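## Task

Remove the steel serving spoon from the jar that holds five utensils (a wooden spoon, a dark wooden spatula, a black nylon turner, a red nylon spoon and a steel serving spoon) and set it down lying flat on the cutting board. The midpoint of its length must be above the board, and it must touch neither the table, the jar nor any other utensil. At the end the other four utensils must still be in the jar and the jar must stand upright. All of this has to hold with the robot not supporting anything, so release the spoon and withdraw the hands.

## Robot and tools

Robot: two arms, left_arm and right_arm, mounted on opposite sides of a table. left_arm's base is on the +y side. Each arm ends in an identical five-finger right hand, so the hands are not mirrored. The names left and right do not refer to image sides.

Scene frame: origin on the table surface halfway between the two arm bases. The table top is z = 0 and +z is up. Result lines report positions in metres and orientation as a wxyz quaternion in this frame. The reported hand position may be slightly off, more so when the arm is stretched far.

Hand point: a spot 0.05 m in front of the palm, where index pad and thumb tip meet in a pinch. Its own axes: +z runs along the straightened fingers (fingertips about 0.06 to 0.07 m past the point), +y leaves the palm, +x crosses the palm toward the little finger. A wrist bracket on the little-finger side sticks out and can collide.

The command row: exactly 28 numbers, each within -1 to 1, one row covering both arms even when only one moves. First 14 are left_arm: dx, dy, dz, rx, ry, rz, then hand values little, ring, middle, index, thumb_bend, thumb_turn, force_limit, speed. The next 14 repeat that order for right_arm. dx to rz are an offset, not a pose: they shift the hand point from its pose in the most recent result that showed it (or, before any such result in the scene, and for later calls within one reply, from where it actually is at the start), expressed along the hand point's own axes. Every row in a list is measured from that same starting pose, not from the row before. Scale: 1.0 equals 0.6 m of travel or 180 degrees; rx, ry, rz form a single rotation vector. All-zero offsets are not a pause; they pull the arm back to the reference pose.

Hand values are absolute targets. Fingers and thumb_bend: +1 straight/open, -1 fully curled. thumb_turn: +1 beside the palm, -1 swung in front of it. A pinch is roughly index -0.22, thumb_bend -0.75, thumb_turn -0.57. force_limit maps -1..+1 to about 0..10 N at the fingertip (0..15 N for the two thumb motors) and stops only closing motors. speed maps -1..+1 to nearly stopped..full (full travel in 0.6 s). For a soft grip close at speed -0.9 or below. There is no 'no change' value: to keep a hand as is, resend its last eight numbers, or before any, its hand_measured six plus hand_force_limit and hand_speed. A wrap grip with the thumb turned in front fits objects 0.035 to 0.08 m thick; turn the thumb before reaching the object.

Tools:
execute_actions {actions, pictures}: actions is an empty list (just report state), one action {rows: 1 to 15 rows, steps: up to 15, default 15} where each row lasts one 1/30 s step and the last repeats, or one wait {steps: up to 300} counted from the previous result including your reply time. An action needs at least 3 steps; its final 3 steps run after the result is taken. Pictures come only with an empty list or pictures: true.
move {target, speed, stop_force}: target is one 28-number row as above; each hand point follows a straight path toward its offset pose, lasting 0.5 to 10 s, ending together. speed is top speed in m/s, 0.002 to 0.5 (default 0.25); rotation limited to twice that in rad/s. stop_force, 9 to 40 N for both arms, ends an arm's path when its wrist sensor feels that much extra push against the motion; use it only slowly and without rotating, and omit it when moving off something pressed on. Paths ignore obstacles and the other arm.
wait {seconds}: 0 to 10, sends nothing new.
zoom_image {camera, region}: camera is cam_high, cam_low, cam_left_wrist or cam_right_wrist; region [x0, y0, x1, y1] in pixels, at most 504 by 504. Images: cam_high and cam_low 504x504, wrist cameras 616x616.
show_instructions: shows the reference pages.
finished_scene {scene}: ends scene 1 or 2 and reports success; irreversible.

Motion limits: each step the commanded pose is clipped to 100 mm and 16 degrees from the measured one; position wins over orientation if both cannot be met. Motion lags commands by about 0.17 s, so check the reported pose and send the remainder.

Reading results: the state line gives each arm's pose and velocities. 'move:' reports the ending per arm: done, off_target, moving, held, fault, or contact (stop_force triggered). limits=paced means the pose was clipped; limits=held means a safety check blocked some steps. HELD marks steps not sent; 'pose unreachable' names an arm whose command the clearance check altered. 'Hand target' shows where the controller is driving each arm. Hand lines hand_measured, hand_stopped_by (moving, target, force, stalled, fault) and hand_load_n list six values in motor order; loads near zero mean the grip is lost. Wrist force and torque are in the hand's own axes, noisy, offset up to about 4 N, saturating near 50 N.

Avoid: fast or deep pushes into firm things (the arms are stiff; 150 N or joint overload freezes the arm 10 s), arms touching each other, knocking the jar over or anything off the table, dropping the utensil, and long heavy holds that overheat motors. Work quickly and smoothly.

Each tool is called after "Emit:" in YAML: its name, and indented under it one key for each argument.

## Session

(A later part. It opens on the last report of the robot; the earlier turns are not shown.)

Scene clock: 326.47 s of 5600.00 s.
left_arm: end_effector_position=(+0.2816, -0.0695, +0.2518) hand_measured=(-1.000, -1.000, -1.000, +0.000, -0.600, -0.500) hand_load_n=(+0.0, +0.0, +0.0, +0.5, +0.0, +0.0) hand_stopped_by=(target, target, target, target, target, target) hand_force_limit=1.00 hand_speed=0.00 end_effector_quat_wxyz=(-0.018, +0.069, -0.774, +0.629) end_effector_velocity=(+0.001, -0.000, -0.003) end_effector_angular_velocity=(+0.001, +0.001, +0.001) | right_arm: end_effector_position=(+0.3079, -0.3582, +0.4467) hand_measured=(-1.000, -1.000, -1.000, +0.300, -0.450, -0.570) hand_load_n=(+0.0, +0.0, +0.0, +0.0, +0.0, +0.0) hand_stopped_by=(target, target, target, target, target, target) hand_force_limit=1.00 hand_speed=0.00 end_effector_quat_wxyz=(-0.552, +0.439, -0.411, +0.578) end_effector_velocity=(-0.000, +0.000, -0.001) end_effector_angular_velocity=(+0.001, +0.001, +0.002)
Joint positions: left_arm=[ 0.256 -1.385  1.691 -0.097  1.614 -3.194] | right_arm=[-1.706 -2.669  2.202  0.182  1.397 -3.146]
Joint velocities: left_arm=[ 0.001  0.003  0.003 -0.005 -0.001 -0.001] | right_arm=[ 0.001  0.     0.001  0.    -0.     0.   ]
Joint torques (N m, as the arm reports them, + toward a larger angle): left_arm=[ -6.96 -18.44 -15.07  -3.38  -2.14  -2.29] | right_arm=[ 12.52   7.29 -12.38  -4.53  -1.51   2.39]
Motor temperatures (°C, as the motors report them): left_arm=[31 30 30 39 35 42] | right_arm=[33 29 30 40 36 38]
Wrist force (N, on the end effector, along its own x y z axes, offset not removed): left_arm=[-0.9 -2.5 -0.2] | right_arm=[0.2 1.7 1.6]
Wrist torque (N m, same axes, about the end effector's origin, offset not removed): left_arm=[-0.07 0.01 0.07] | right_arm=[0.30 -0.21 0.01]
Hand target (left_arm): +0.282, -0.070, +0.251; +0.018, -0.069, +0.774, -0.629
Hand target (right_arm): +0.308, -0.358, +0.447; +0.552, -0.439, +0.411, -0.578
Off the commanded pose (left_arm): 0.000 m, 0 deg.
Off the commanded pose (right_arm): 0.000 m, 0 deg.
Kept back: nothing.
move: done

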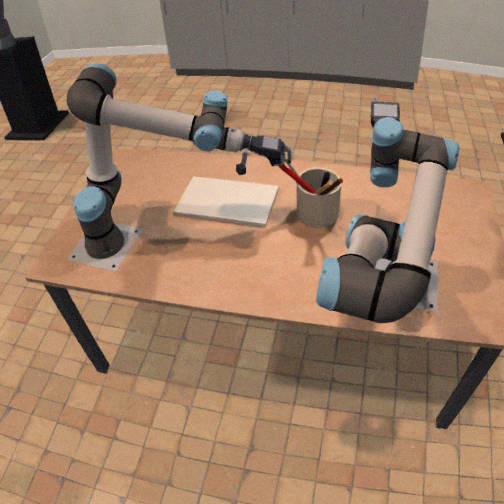

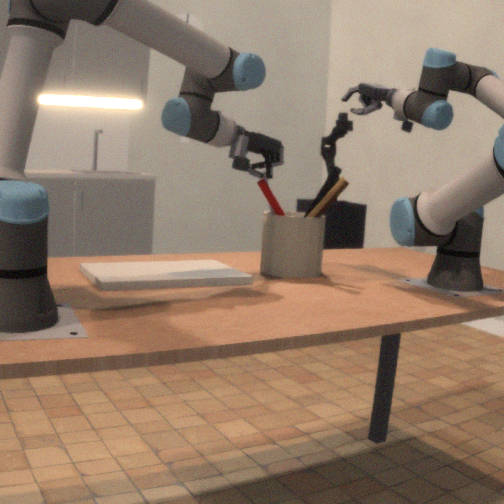

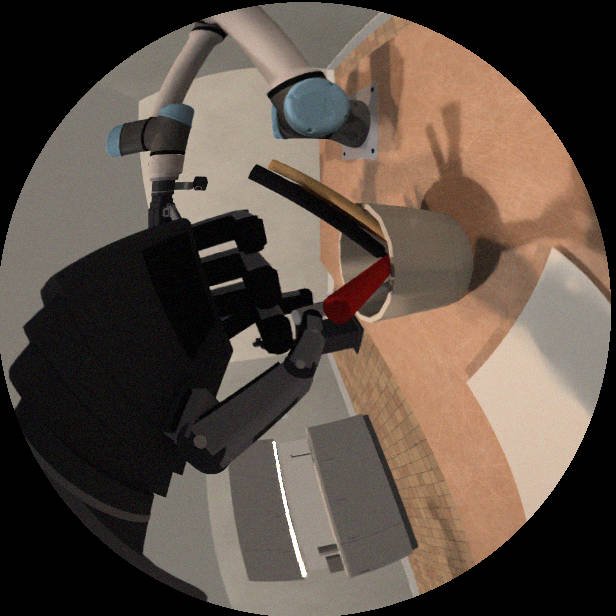

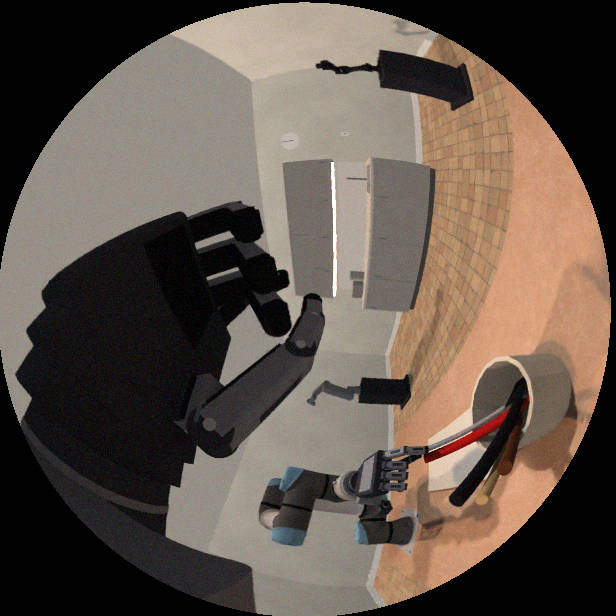

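Emit:
move:
  target: [0,-0.025,-0.008,0,0,0,-1,-1,-1,0.1,-0.55,-0.5,1,0,0,0,0,0,0,0,-1,-1,-1,0.3,-0.45,-0.57,1.0,0]
  speed: 0.012

Emit:
move:
  target: [-0.012,0,-0.006,0,0,0,-1,-1,-1,0.1,-0.55,-0.5,1,0,0,0,0,0,0,0,-1,-1,-1,0.3,-0.45,-0.57,1.0,0]
  speed: 0.012

Emit:
zoom_image:
  camera: "cam_left_wrist"
  region: [200,200,450,400]

Emit:
move:
  target: [0,0.025,0.008,0,0,0,-1,-1,-1,0.1,-0.55,-0.5,1,0,0,0,0,0,0,0,-1,-1,-1,0.3,-0.45,-0.57,1.0,0]
  speed: 0.008
  stop_force: 9

Emit:
zoom_image:
  camera: "cam_left_wrist"
  region: [200,200,450,400]

Emit:
zoom_image:
  camera: "cam_high"
  region: [240,140,340,220]

Emit:
zoom_image:
  camera: "cam_low"
  region: [230,130,330,220]

Scene clock: 329.37 s of 5600.00 s.
left_arm: end_effector_position=(+0.2823, -0.0678, +0.2671) hand_measured=(-1.000, -1.000, -1.000, +0.100, -0.550, -0.500) hand_load_n=(+0.0, +0.0, +0.0, +0.0, +0.0, +0.0) hand_stopped_by=(target, target, target, target, target, target) hand_force_limit=1.00 hand_speed=0.00 end_effector_quat_wxyz=(-0.018, +0.069, -0.774, +0.629) end_effector_velocity=(+0.001, +0.001, +0.003) end_effector_angular_velocity=(-0.001, -0.001, +0.001) | right_arm: end_effector_position=(+0.3079, -0.3582, +0.4467) hand_measured=(-1.000, -1.000, -1.000, +0.300, -0.450, -0.570) hand_load_n=(+0.0, +0.0, +0.0, +0.0, +0.0, +0.0) hand_stopped_by=(target, target, target, target, target, target) hand_force_limit=1.00 hand_speed=0.00 end_effector_quat_wxyz=(-0.552, +0.439, -0.411, +0.578) end_effector_velocity=(-0.000, -0.000, +0.000) end_effector_angular_velocity=(+0.001, -0.001, -0.001)
Joint positions: left_arm=[ 0.258 -1.398  1.666 -0.059  1.617 -3.193] | right_arm=[-1.706 -2.669  2.202  0.182  1.397 -3.146]
Joint velocities: left_arm=[ 0.001 -0.003 -0.004  0.006  0.     0.001] | right_arm=[-0.001 -0.001 -0.    -0.     0.     0.001]
Joint torques (N m, as the arm reports them, + toward a larger angle): left_arm=[  6.66 -39.82 -28.38   1.39   2.45   2.34] | right_arm=[ 12.92   6.96 -10.73  -4.65  -1.43   2.27]
Motor temperatures (°C, as the motors report them): left_arm=[31 30 30 39 35 42] | right_arm=[33 29 30 40 36 38]
Wrist force (N, on the end effector, along its own x y z axes, offset not removed): left_arm=[-1.2 -1.9 1.0] | right_arm=[3.1 1.9 4.0]
Wrist torque (N m, same axes, about the end effector's origin, offset not removed): left_arm=[-0.26 -0.06 -0.09] | right_arm=[0.13 -0.80 0.18]
Hand target (left_arm): +0.282, -0.068, +0.267; +0.018, -0.069, +0.774, -0.629
Hand target (right_arm): +0.308, -0.358, +0.447; +0.552, -0.439, +0.411, -0.578
Off the commanded pose (left_arm): 0.000 m, 0 deg.
Off the commanded pose (right_arm): 0.000 m, 0 deg.
Kept back: nothing.
move: done

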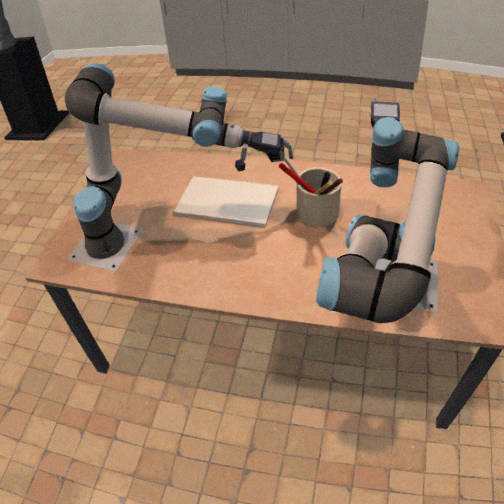

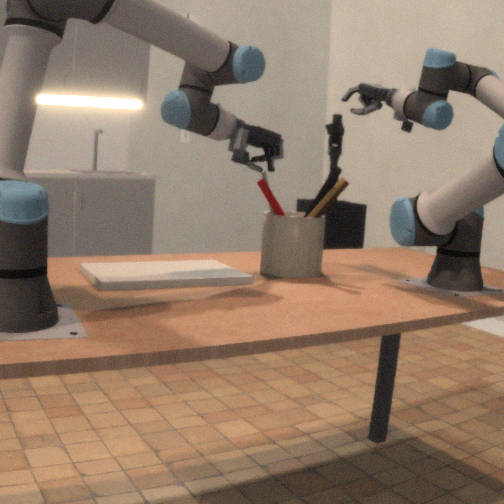

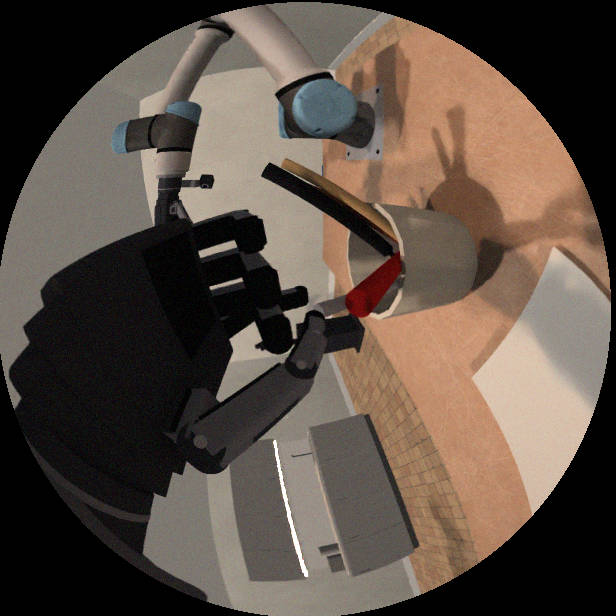

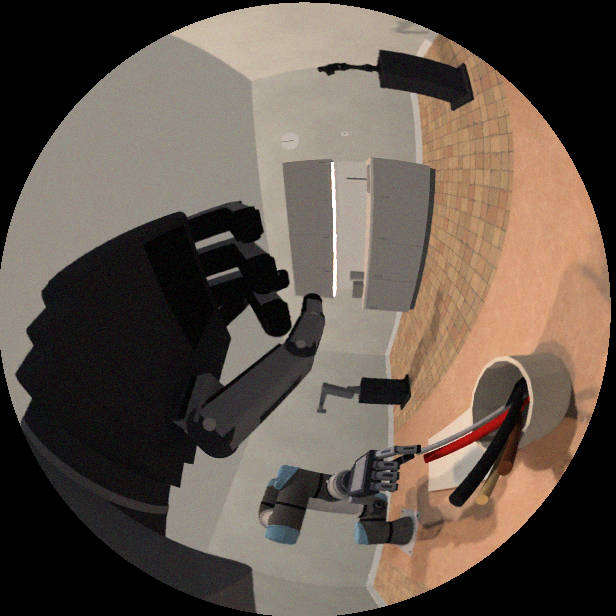

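Scene clock: 330.30 s of 5600.00 s.
left_arm: end_effector_position=(+0.2888, -0.0636, +0.2674) hand_measured=(-1.000, -1.000, -1.000, +0.100, -0.550, -0.500) hand_load_n=(+0.0, +0.0, +0.0, +0.0, +0.0, +0.0) hand_stopped_by=(target, target, target, target, target, target) hand_force_limit=1.00 hand_speed=0.00 end_effector_quat_wxyz=(-0.018, +0.069, -0.774, +0.629) end_effector_velocity=(+0.002, +0.002, +0.000) end_effector_angular_velocity=(+0.001, +0.001, +0.001) | right_arm: end_effector_position=(+0.3079, -0.3582, +0.4467) hand_measured=(-1.000, -1.000, -1.000, +0.300, -0.450, -0.570) hand_load_n=(+0.0, +0.0, +0.0, +0.0, +0.0, +0.0) hand_stopped_by=(target, target, target, target, target, target) hand_force_limit=1.00 hand_speed=0.00 end_effector_quat_wxyz=(-0.552, +0.439, -0.411, +0.578) end_effector_velocity=(-0.000, +0.000, +0.000) end_effector_angular_velocity=(+0.000, -0.000, +0.001)
Joint positions: left_arm=[ 0.274 -1.4    1.667 -0.058  1.633 -3.19 ] | right_arm=[-1.706 -2.669  2.202  0.182  1.397 -3.146]
Joint velocities: left_arm=[ 0.006 -0.001  0.001  0.001  0.005  0.001] | right_arm=[ 0.001 -0.    -0.     0.    -0.     0.   ]
Joint torques (N m, as the arm reports them, + toward a larger angle): left_arm=[  7.35 -41.98 -16.27   1.53   2.8    2.44] | right_arm=[ 12.66   7.28 -12.03  -4.47  -1.51   2.44]
Motor temperatures (°C, as the motors report them): left_arm=[31 30 30 39 35 42] | right_arm=[33 29 30 40 36 38]
Wrist force (N, on the end effector, along its own x y z axes, offset not removed): left_arm=[0.1 -0.5 1.3] | right_arm=[0.7 2.3 3.5]
Wrist torque (N m, same axes, about the end effector's origin, offset not removed): left_arm=[-0.08 -0.29 0.05] | right_arm=[0.34 -0.36 0.12]
Hand target (left_arm): +0.289, -0.063, +0.267; +0.018, -0.069, +0.774, -0.629
Hand target (right_arm): +0.308, -0.358, +0.447; +0.552, -0.439, +0.411, -0.578
Off the commanded pose (left_arm): 0.000 m, 0 deg.
Off the commanded pose (right_arm): 0.000 m, 0 deg.
Kept back: nothing.
move: done

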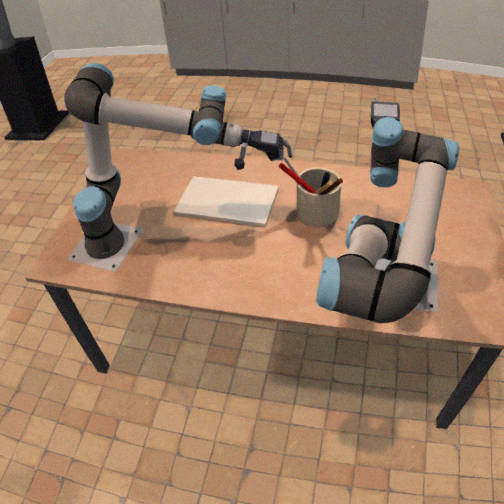

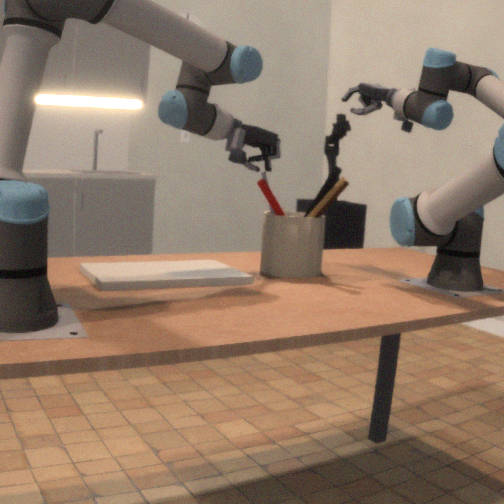

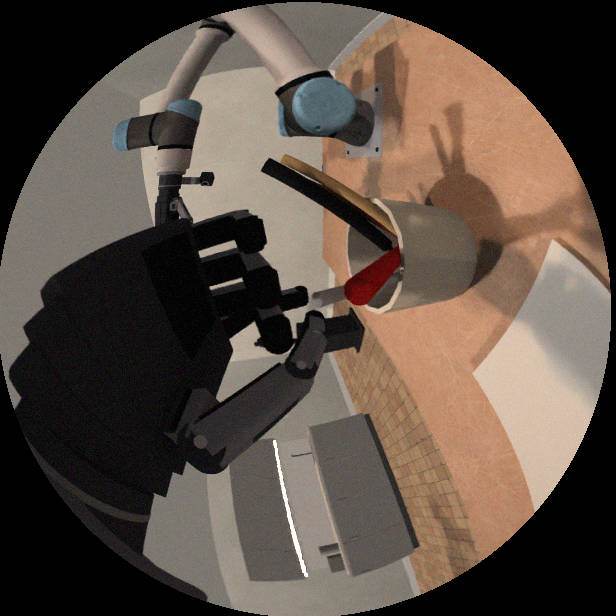

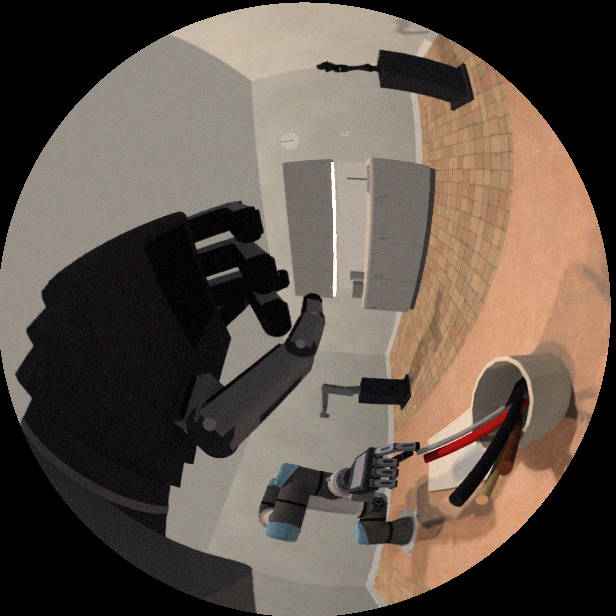

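Region (200, 200, 450, 400) of cam_left_wrist's 616x616 image, scaled by 2.016, with more detail than that image has; it fills the top 403 rows of this view, and the rest is white.

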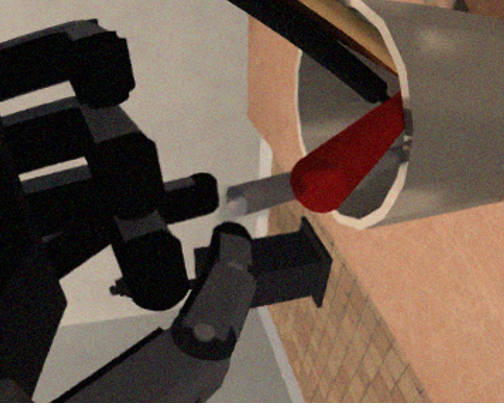

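Scene clock: 332.50 s of 5600.00 s.
left_arm: end_effector_position=(+0.2880, -0.0653, +0.2521) hand_measured=(-1.000, -1.000, -1.000, +0.100, -0.550, -0.500) hand_load_n=(+0.0, +0.0, +0.0, +0.0, +0.0, +0.0) hand_stopped_by=(target, target, target, target, target, target) hand_force_limit=1.00 hand_speed=0.00 end_effector_quat_wxyz=(-0.018, +0.069, -0.774, +0.629) end_effector_velocity=(-0.000, +0.000, -0.002) end_effector_angular_velocity=(-0.001, +0.000, -0.000) | right_arm: end_effector_position=(+0.3079, -0.3582, +0.4467) hand_measured=(-1.000, -1.000, -1.000, +0.300, -0.450, -0.570) hand_load_n=(+0.0, +0.0, +0.0, +0.0, +0.0, +0.0) hand_stopped_by=(target, target, target, target, target, target) hand_force_limit=1.00 hand_speed=0.00 end_effector_quat_wxyz=(-0.552, +0.439, -0.411, +0.578) end_effector_velocity=(+0.000, -0.000, -0.000) end_effector_angular_velocity=(-0.000, +0.000, -0.000)
Joint positions: left_arm=[ 0.272 -1.387  1.693 -0.096  1.63  -3.19 ] | right_arm=[-1.706 -2.669  2.202  0.182  1.397 -3.146]
Joint velocities: left_arm=[ 0.     0.     0.004 -0.005  0.001 -0.   ] | right_arm=[ 0.     0.     0.    -0.     0.    -0.001]
Joint torques (N m, as the arm reports them, + toward a larger angle): left_arm=[ -7.45 -17.96 -15.65  -3.82  -2.1   -2.28] | right_arm=[ 13.29   7.43 -11.39  -4.35  -1.69   2.38]
Motor temperatures (°C, as the motors report them): left_arm=[31 30 30 39 35 42] | right_arm=[33 29 30 40 36 38]
Wrist force (N, on the end effector, along its own x y z axes, offset not removed): left_arm=[0.0 -1.7 -0.1] | right_arm=[0.7 2.4 3.2]
Wrist torque (N m, same axes, about the end effector's origin, offset not removed): left_arm=[-0.22 -0.23 0.04] | right_arm=[0.36 -0.39 0.02]
Hand target (left_arm): +0.288, -0.065, +0.252; +0.018, -0.069, +0.774, -0.629
Hand target (right_arm): +0.308, -0.358, +0.447; +0.552, -0.439, +0.411, -0.578
Off the commanded pose (left_arm): 0.000 m, 0 deg.
Off the commanded pose (right_arm): 0.000 m, 0 deg.
Kept back: nothing.
move: done

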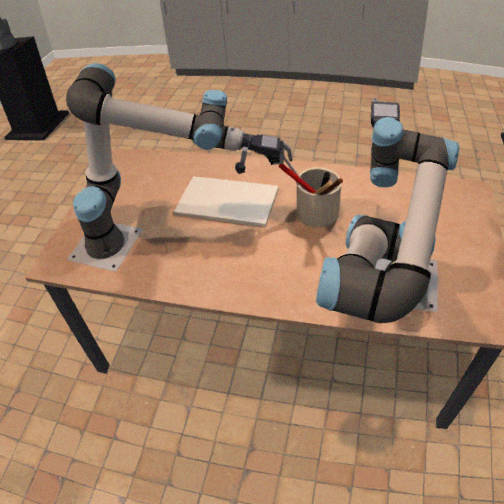

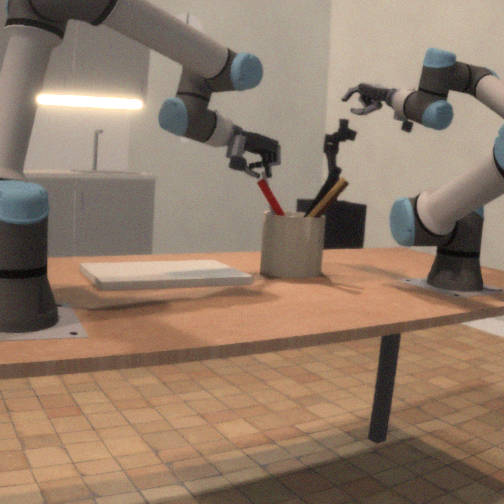

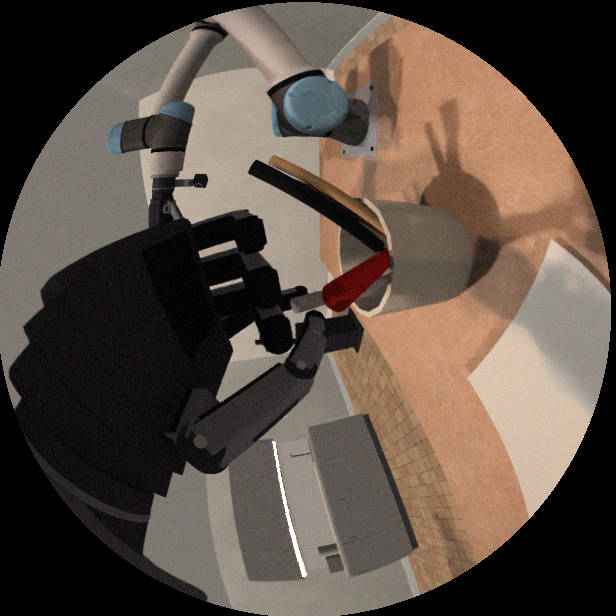

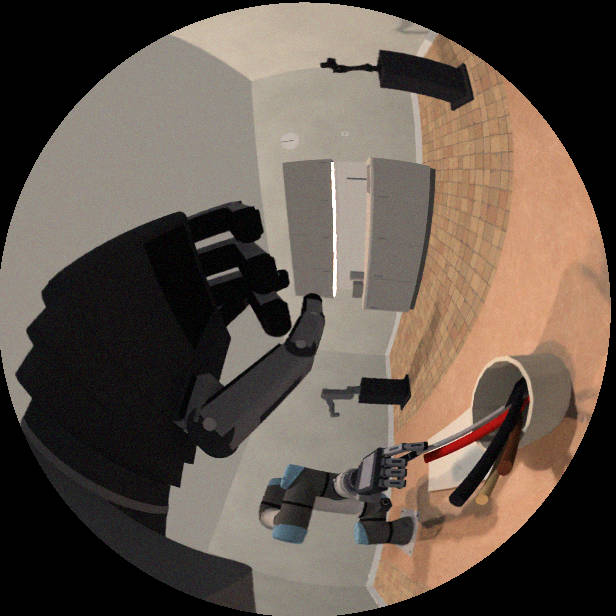

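Region (200, 200, 450, 400) of cam_left_wrist's 616x616 image, scaled by 2.016, with more detail than that image has; it fills the top 403 rows of this view, and the rest is white.

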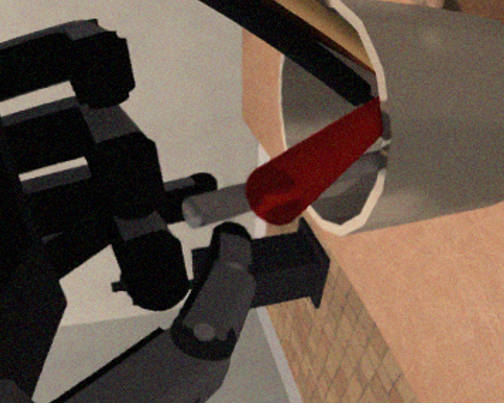

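Region (240, 140, 340, 220) of cam_high's 504x504 image, scaled by 5.040, with more detail than that image has; it fills the top 403 rows of this view, and the rest is white.

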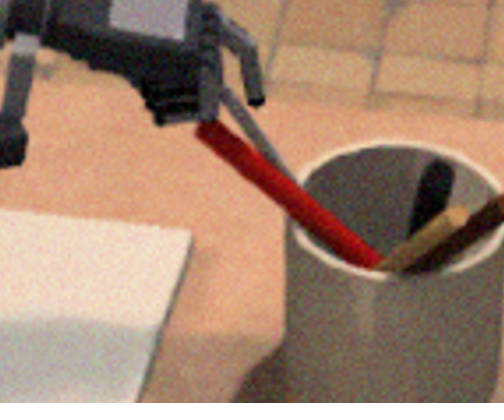

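Region (230, 130, 330, 220) of cam_low's 504x504 image, scaled by 5.040, with more detail than that image has; it fills the top 454 rows of this view, and the rest is white.

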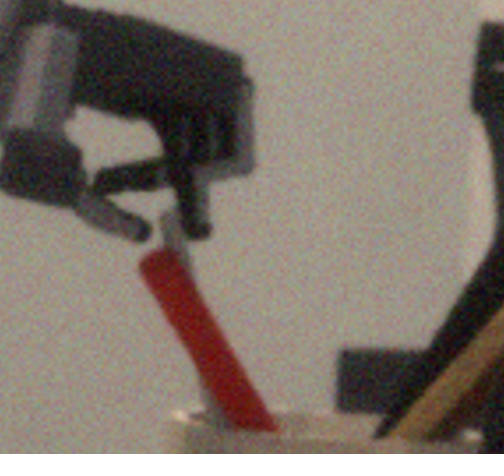

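Emit:
execute_actions:
  actions:
    - {"rows":[[0,0,0,0,0,0,-1,-1,-1,-0.05,-0.85,-0.5,1,-0.85,0,0,0,0,0,0,-1,-1,-1,0.3,-0.45,-0.57,1.0,0]],"steps":5}

Emit:
wait:
  seconds: 3

Emit:
zoom_image:
  camera: "cam_left_wrist"
  region: [200,200,450,400]

Emit:
zoom_image:
  camera: "cam_low"
  region: [230,130,330,220]

Scene clock: 332.70 s of 5600.00 s.
left_arm: end_effector_position=(+0.2880, -0.0653, +0.2518) hand_measured=(-1.000, -1.000, -1.000, +0.100, -0.550, -0.500) hand_load_n=(+0.0, +0.0, +0.0, +0.0, +0.0, +0.0) hand_stopped_by=(target, target, target, moving, moving, target) hand_force_limit=1.00 hand_speed=-0.85 end_effector_quat_wxyz=(-0.018, +0.069, -0.774, +0.629) end_effector_velocity=(-0.000, -0.000, -0.000) end_effector_angular_velocity=(+0.000, -0.000, -0.001) | right_arm: end_effector_position=(+0.3079, -0.3582, +0.4467) hand_measured=(-1.000, -1.000, -1.000, +0.300, -0.450, -0.570) hand_load_n=(+0.0, +0.0, +0.0, +0.0, +0.0, +0.0) hand_stopped_by=(target, target, target, target, target, target) hand_force_limit=1.00 hand_speed=0.00 end_effector_quat_wxyz=(-0.552, +0.439, -0.411, +0.578) end_effector_velocity=(+0.000, -0.000, -0.000) end_effector_angular_velocity=(+0.001, +0.001, +0.000)
Joint positions: left_arm=[ 0.272 -1.387  1.693 -0.097  1.63  -3.19 ] | right_arm=[-1.706 -2.669  2.202  0.182  1.397 -3.146]
Joint velocities: left_arm=[-0.     0.     0.     0.     0.001  0.   ] | right_arm=[-0.001  0.001  0.     0.    -0.     0.001]
Joint torques (N m, as the arm reports them, + toward a larger angle): left_arm=[ -6.97 -21.3  -18.67  -3.12  -2.06  -2.24] | right_arm=[ 13.95   6.89 -10.6   -4.61  -1.51   2.41]
Motor temperatures (°C, as the motors report them): left_arm=[31 30 30 39 35 42] | right_arm=[33 29 30 40 36 38]
Wrist force (N, on the end effector, along its own x y z axes, offset not removed): left_arm=[-0.1 -1.0 0.3] | right_arm=[1.2 0.8 2.2]
Wrist torque (N m, same axes, about the end effector's origin, offset not removed): left_arm=[-0.09 -0.21 0.10] | right_arm=[0.13 -0.38 0.13]
Steps of this call (steps 1 to 4: nothing new was sent; steps 5 to 6: the first 2 steps of this action). Readings (end_effector_position | what the end effector reports):
5: left_arm (+0.2880, -0.0653, +0.2518) | right_arm (+0.3079, -0.3582, +0.4467) | left_arm hand_measured=(-1.000, -1.000, -1.000, +0.100, -0.550, -0.500) hand_load_n=(+0.0, +0.0, +0.0, +0.0, +0.0, +0.0) hand_stopped_by=(target, target, target, moving, moving, target) hand_force_limit=1.00 hand_speed=-0.85 | right_arm hand_measured=(-1.000, -1.000, -1.000, +0.300, -0.450, -0.570) hand_load_n=(+0.0, +0.0, +0.0, +0.0, +0.0, +0.0) hand_stopped_by=(target, target, target, target, target, target) hand_force_limit=1.00 hand_speed=0.00
6: the state above

Scene clock: 335.80 s of 5600.00 s.
left_arm: end_effector_position=(+0.2880, -0.0653, +0.2521) hand_measured=(-1.000, -1.000, -1.000, -0.046, -0.736, -0.500) hand_load_n=(+0.0, +0.0, +0.0, +14.5, +14.5, +0.5) hand_stopped_by=(target, target, target, force, force, target) hand_force_limit=1.00 hand_speed=-0.85 end_effector_quat_wxyz=(-0.018, +0.069, -0.774, +0.629) end_effector_velocity=(-0.000, -0.001, -0.000) end_effector_angular_velocity=(-0.000, +0.000, -0.000) | right_arm: end_effector_position=(+0.3079, -0.3582, +0.4467) hand_measured=(-1.000, -1.000, -1.000, +0.300, -0.450, -0.570) hand_load_n=(+0.0, +0.0, +0.0, +0.0, +0.0, +0.0) hand_stopped_by=(target, target, target, target, target, target) hand_force_limit=1.00 hand_speed=0.00 end_effector_quat_wxyz=(-0.552, +0.439, -0.411, +0.578) end_effector_velocity=(+0.000, +0.000, -0.000) end_effector_angular_velocity=(-0.000, +0.001, +0.000)
Joint positions: left_arm=[ 0.272 -1.387  1.693 -0.096  1.63  -3.19 ] | right_arm=[-1.706 -2.669  2.202  0.182  1.397 -3.146]
Joint velocities: left_arm=[-0.001  0.001 -0.001 -0.001 -0.001 -0.   ] | right_arm=[-0.001  0.001  0.     0.    -0.001 -0.   ]
Joint torques (N m, as the arm reports them, + toward a larger angle): left_arm=[  7.88 -33.53 -16.95   2.31   2.36  -0.46] | right_arm=[ 13.07   7.27 -11.47  -4.56  -1.28   2.42]
Motor temperatures (°C, as the motors report them): left_arm=[31 30 30 39 35 42] | right_arm=[33 29 30 40 36 38]
Wrist force (N, on the end effector, along its own x y z axes, offset not removed): left_arm=[-0.8 -2.7 4.7] | right_arm=[1.5 2.3 1.4]
Wrist torque (N m, same axes, about the end effector's origin, offset not removed): left_arm=[0.00 -0.19 -0.01] | right_arm=[0.44 -0.41 0.15]
Hand target (left_arm): +0.288, -0.065, +0.252; +0.018, -0.069, +0.774, -0.629
Hand target (right_arm): +0.308, -0.358, +0.447; +0.552, -0.439, +0.411, -0.578
Off the commanded pose (left_arm): 0.000 m, 0 deg.
Off the commanded pose (right_arm): 0.000 m, 0 deg.
Kept back: nothing.
Steps of this call (steps 1 to 3: the last 3 steps of your previous action; steps 4 to 93: nothing new was sent). Readings (end_effector_position | what the end effector reports):
1: left_arm (+0.2880, -0.0653, +0.2518) | right_arm (+0.3079, -0.3582, +0.4467) | left_arm hand_measured=(-1.000, -1.000, -1.000, +0.100, -0.550, -0.500) hand_load_n=(+0.0, +0.0, +0.0, +0.0, +0.0, +0.0) hand_stopped_by=(target, target, target, moving, moving, target) hand_force_limit=1.00 hand_speed=-0.85 | right_arm hand_measured=(-1.000, -1.000, -1.000, +0.300, -0.450, -0.570) hand_load_n=(+0.0, +0.0, +0.0, +0.0, +0.0, +0.0) hand_stopped_by=(target, target, target, target, target, target) hand_force_limit=1.00 hand_speed=0.00
2: left_arm (+0.2880, -0.0653, +0.2518) | right_arm (+0.3079, -0.3582, +0.4467) | left_arm hand_measured=(-1.000, -1.000, -1.000, +0.092, -0.554, -0.500) hand_load_n=(+0.0, +0.0, +0.0, +0.0, +0.0, +0.0) hand_stopped_by=(target, target, target, moving, moving, target) hand_force_limit=1.00 hand_speed=-0.85 | right_arm hand_measured=(-1.000, -1.000, -1.000, +0.300, -0.450, -0.570) hand_load_n=(+0.0, +0.0, +0.0, +0.0, +0.0, +0.0) hand_stopped_by=(target, target, target, target, target, target) hand_force_limit=1.00 hand_speed=0.00
4: left_arm (+0.2880, -0.0653, +0.2519) | right_arm (+0.3079, -0.3582, +0.4467) | left_arm hand_measured=(-1.000, -1.000, -1.000, +0.076, -0.566, -0.500) hand_load_n=(+0.0, +0.0, +0.0, +0.0, +0.0, +0.0) hand_stopped_by=(target, target, target, moving, moving, target) hand_force_limit=1.00 hand_speed=-0.85 | right_arm hand_measured=(-1.000, -1.000, -1.000, +0.300, -0.450, -0.570) hand_load_n=(+0.0, +0.0, +0.0, +0.0, +0.0, +0.0) hand_stopped_by=(target, target, target, target, target, target) hand_force_limit=1.00 hand_speed=0.00
8: left_arm (+0.2880, -0.0653, +0.2520) | right_arm (+0.3079, -0.3582, +0.4467) | left_arm hand_measured=(-1.000, -1.000, -1.000, +0.042, -0.586, -0.500) hand_load_n=(+0.0, +0.0, +0.0, +0.0, +0.0, +0.0) hand_stopped_by=(target, target, target, moving, moving, target) hand_force_limit=1.00 hand_speed=-0.85 | right_arm hand_measured=(-1.000, -1.000, -1.000, +0.300, -0.450, -0.570) hand_load_n=(+0.0, +0.0, +0.0, +0.0, +0.0, +0.0) hand_stopped_by=(target, target, target, target, target, target) hand_force_limit=1.00 hand_speed=0.00
93: the state above

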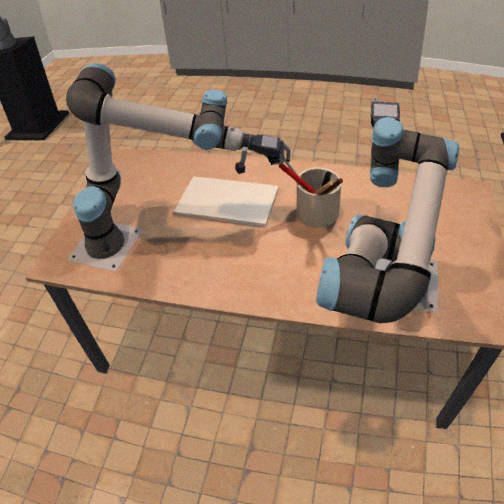

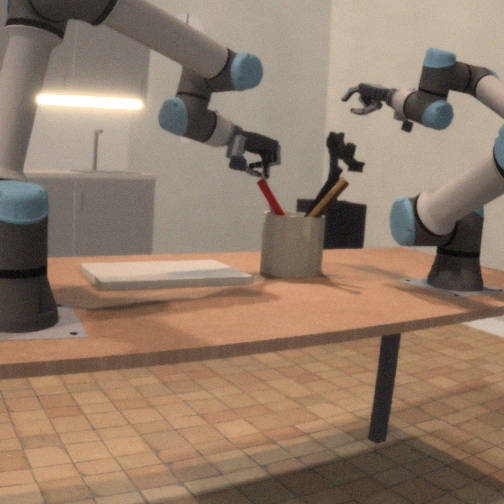

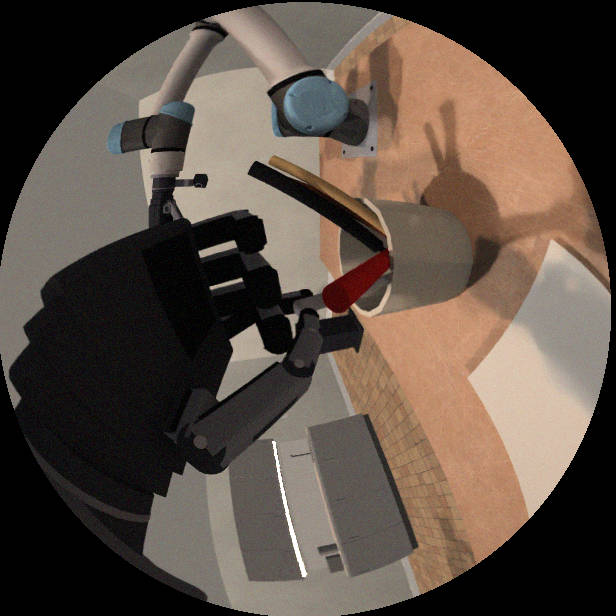

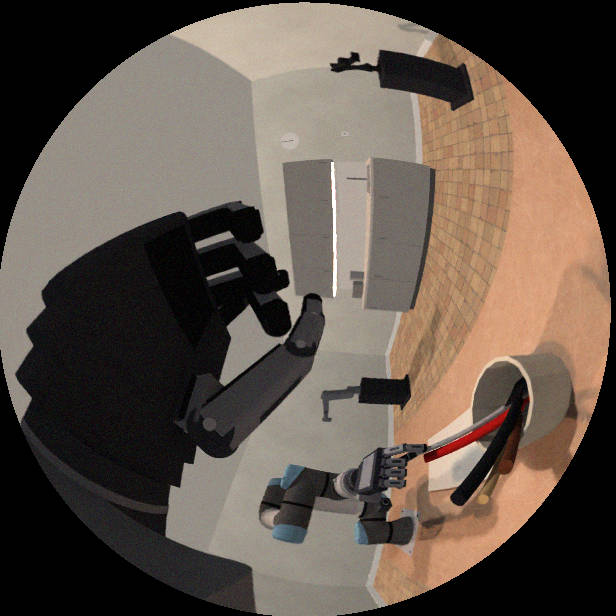

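Region (200, 200, 450, 400) of cam_left_wrist's 616x616 image, scaled by 2.016, with more detail than that image has; it fills the top 403 rows of this view, and the rest is white.

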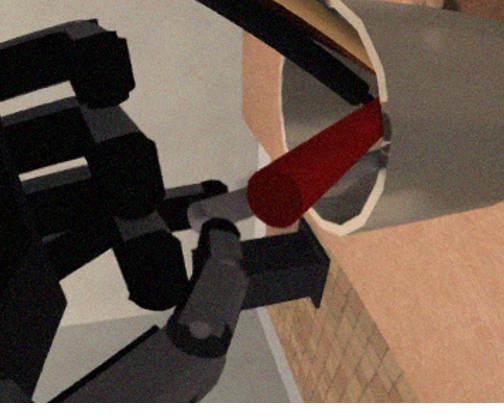

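Region (230, 130, 330, 220) of cam_low's 504x504 image, scaled by 5.040, with more detail than that image has; it fills the top 454 rows of this view, and the rest is white.

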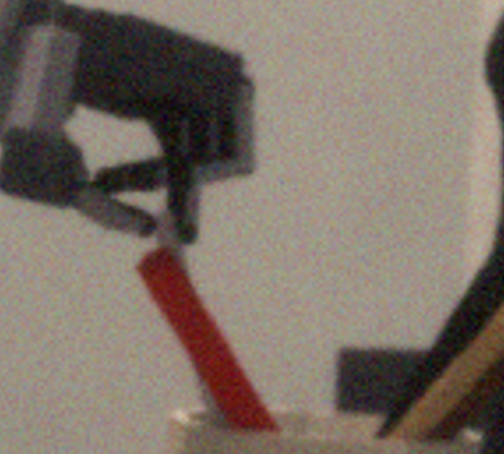

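Emit:
move:
  target: [0,-0.06,-0.03,0,0,0,-1,-1,-1,-0.1,-0.9,-0.5,1,-0.85, 0,0,0,0,0,0,-1,-1,-1,0.3,-0.45,-0.57,1.0,0]
  speed: 0.012

Scene clock: 339.67 s of 5600.00 s.
left_arm: end_effector_position=(+0.2891, -0.0550, +0.2906) hand_measured=(-1.000, -1.000, -1.000, -0.046, -0.738, -0.500) hand_load_n=(+0.0, +0.0, +0.0, +12.5, +9.5, +0.0) hand_stopped_by=(target, target, target, force, force, target) hand_force_limit=1.00 hand_speed=-0.85 end_effector_quat_wxyz=(-0.018, +0.069, -0.774, +0.629) end_effector_velocity=(-0.000, +0.000, +0.002) end_effector_angular_velocity=(+0.001, -0.001, -0.001) | right_arm: end_effector_position=(+0.3079, -0.3582, +0.4467) hand_measured=(-1.000, -1.000, -1.000, +0.300, -0.450, -0.570) hand_load_n=(+0.0, +0.0, +0.0, +0.0, +0.0, +0.0) hand_stopped_by=(target, target, target, target, target, target) hand_force_limit=1.00 hand_speed=0.00 end_effector_quat_wxyz=(-0.552, +0.439, -0.411, +0.578) end_effector_velocity=(-0.000, +0.000, -0.000) end_effector_angular_velocity=(-0.000, -0.000, +0.001)
Joint positions: left_arm=[ 0.279 -1.431  1.643 -0.003  1.637 -3.189] | right_arm=[-1.706 -2.669  2.202  0.182  1.397 -3.146]
Joint velocities: left_arm=[-0.    -0.002 -0.004  0.007  0.001  0.001] | right_arm=[ 0.001 -0.     0.    -0.    -0.    -0.   ]
Joint torques (N m, as the arm reports them, + toward a larger angle): left_arm=[  7.45 -40.71 -29.94   1.62   2.44   2.36] | right_arm=[ 12.93   6.86 -11.69  -4.47  -1.58   2.31]
Motor temperatures (°C, as the motors report them): left_arm=[31 30 30 39 35 42] | right_arm=[33 29 30 40 36 38]
Wrist force (N, on the end effector, along its own x y z axes, offset not removed): left_arm=[-0.1 1.1 2.8] | right_arm=[2.6 2.3 2.0]
Wrist torque (N m, same axes, about the end effector's origin, offset not removed): left_arm=[0.19 -0.19 0.06] | right_arm=[0.42 -0.55 0.13]
Hand target (left_arm): +0.289, -0.055, +0.291; +0.018, -0.069, +0.774, -0.629
Hand target (right_arm): +0.308, -0.358, +0.447; +0.552, -0.439, +0.411, -0.578
Off the commanded pose (left_arm): 0.000 m, 0 deg.
Off the commanded pose (right_arm): 0.000 m, 0 deg.
Kept back: nothing.
move: done

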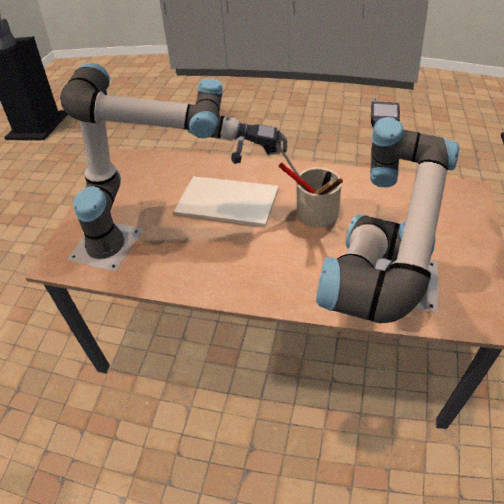

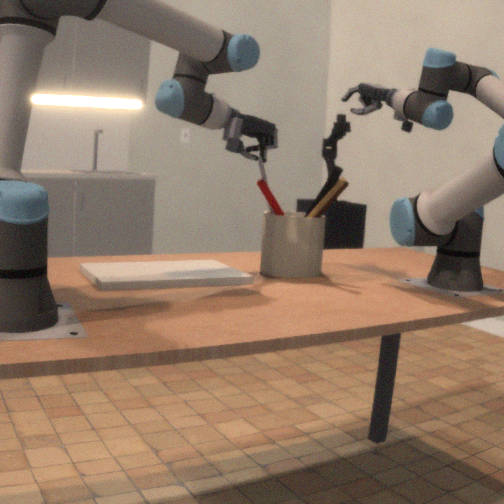

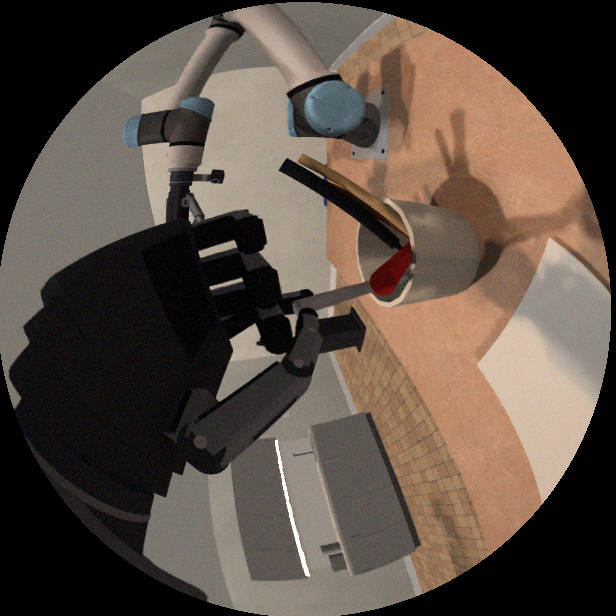

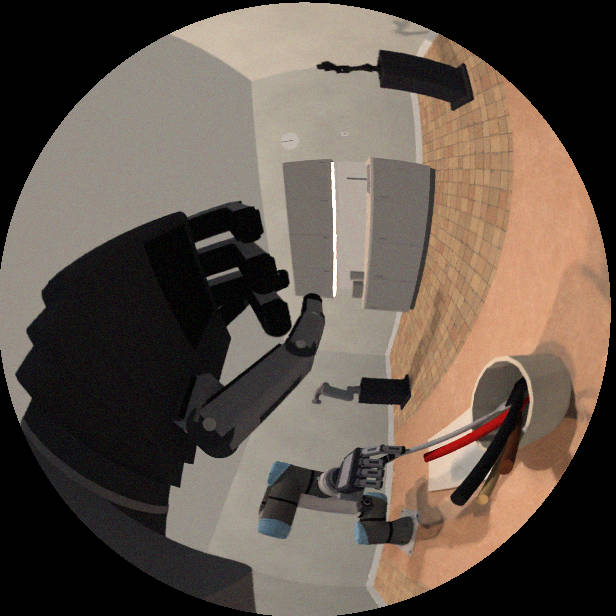

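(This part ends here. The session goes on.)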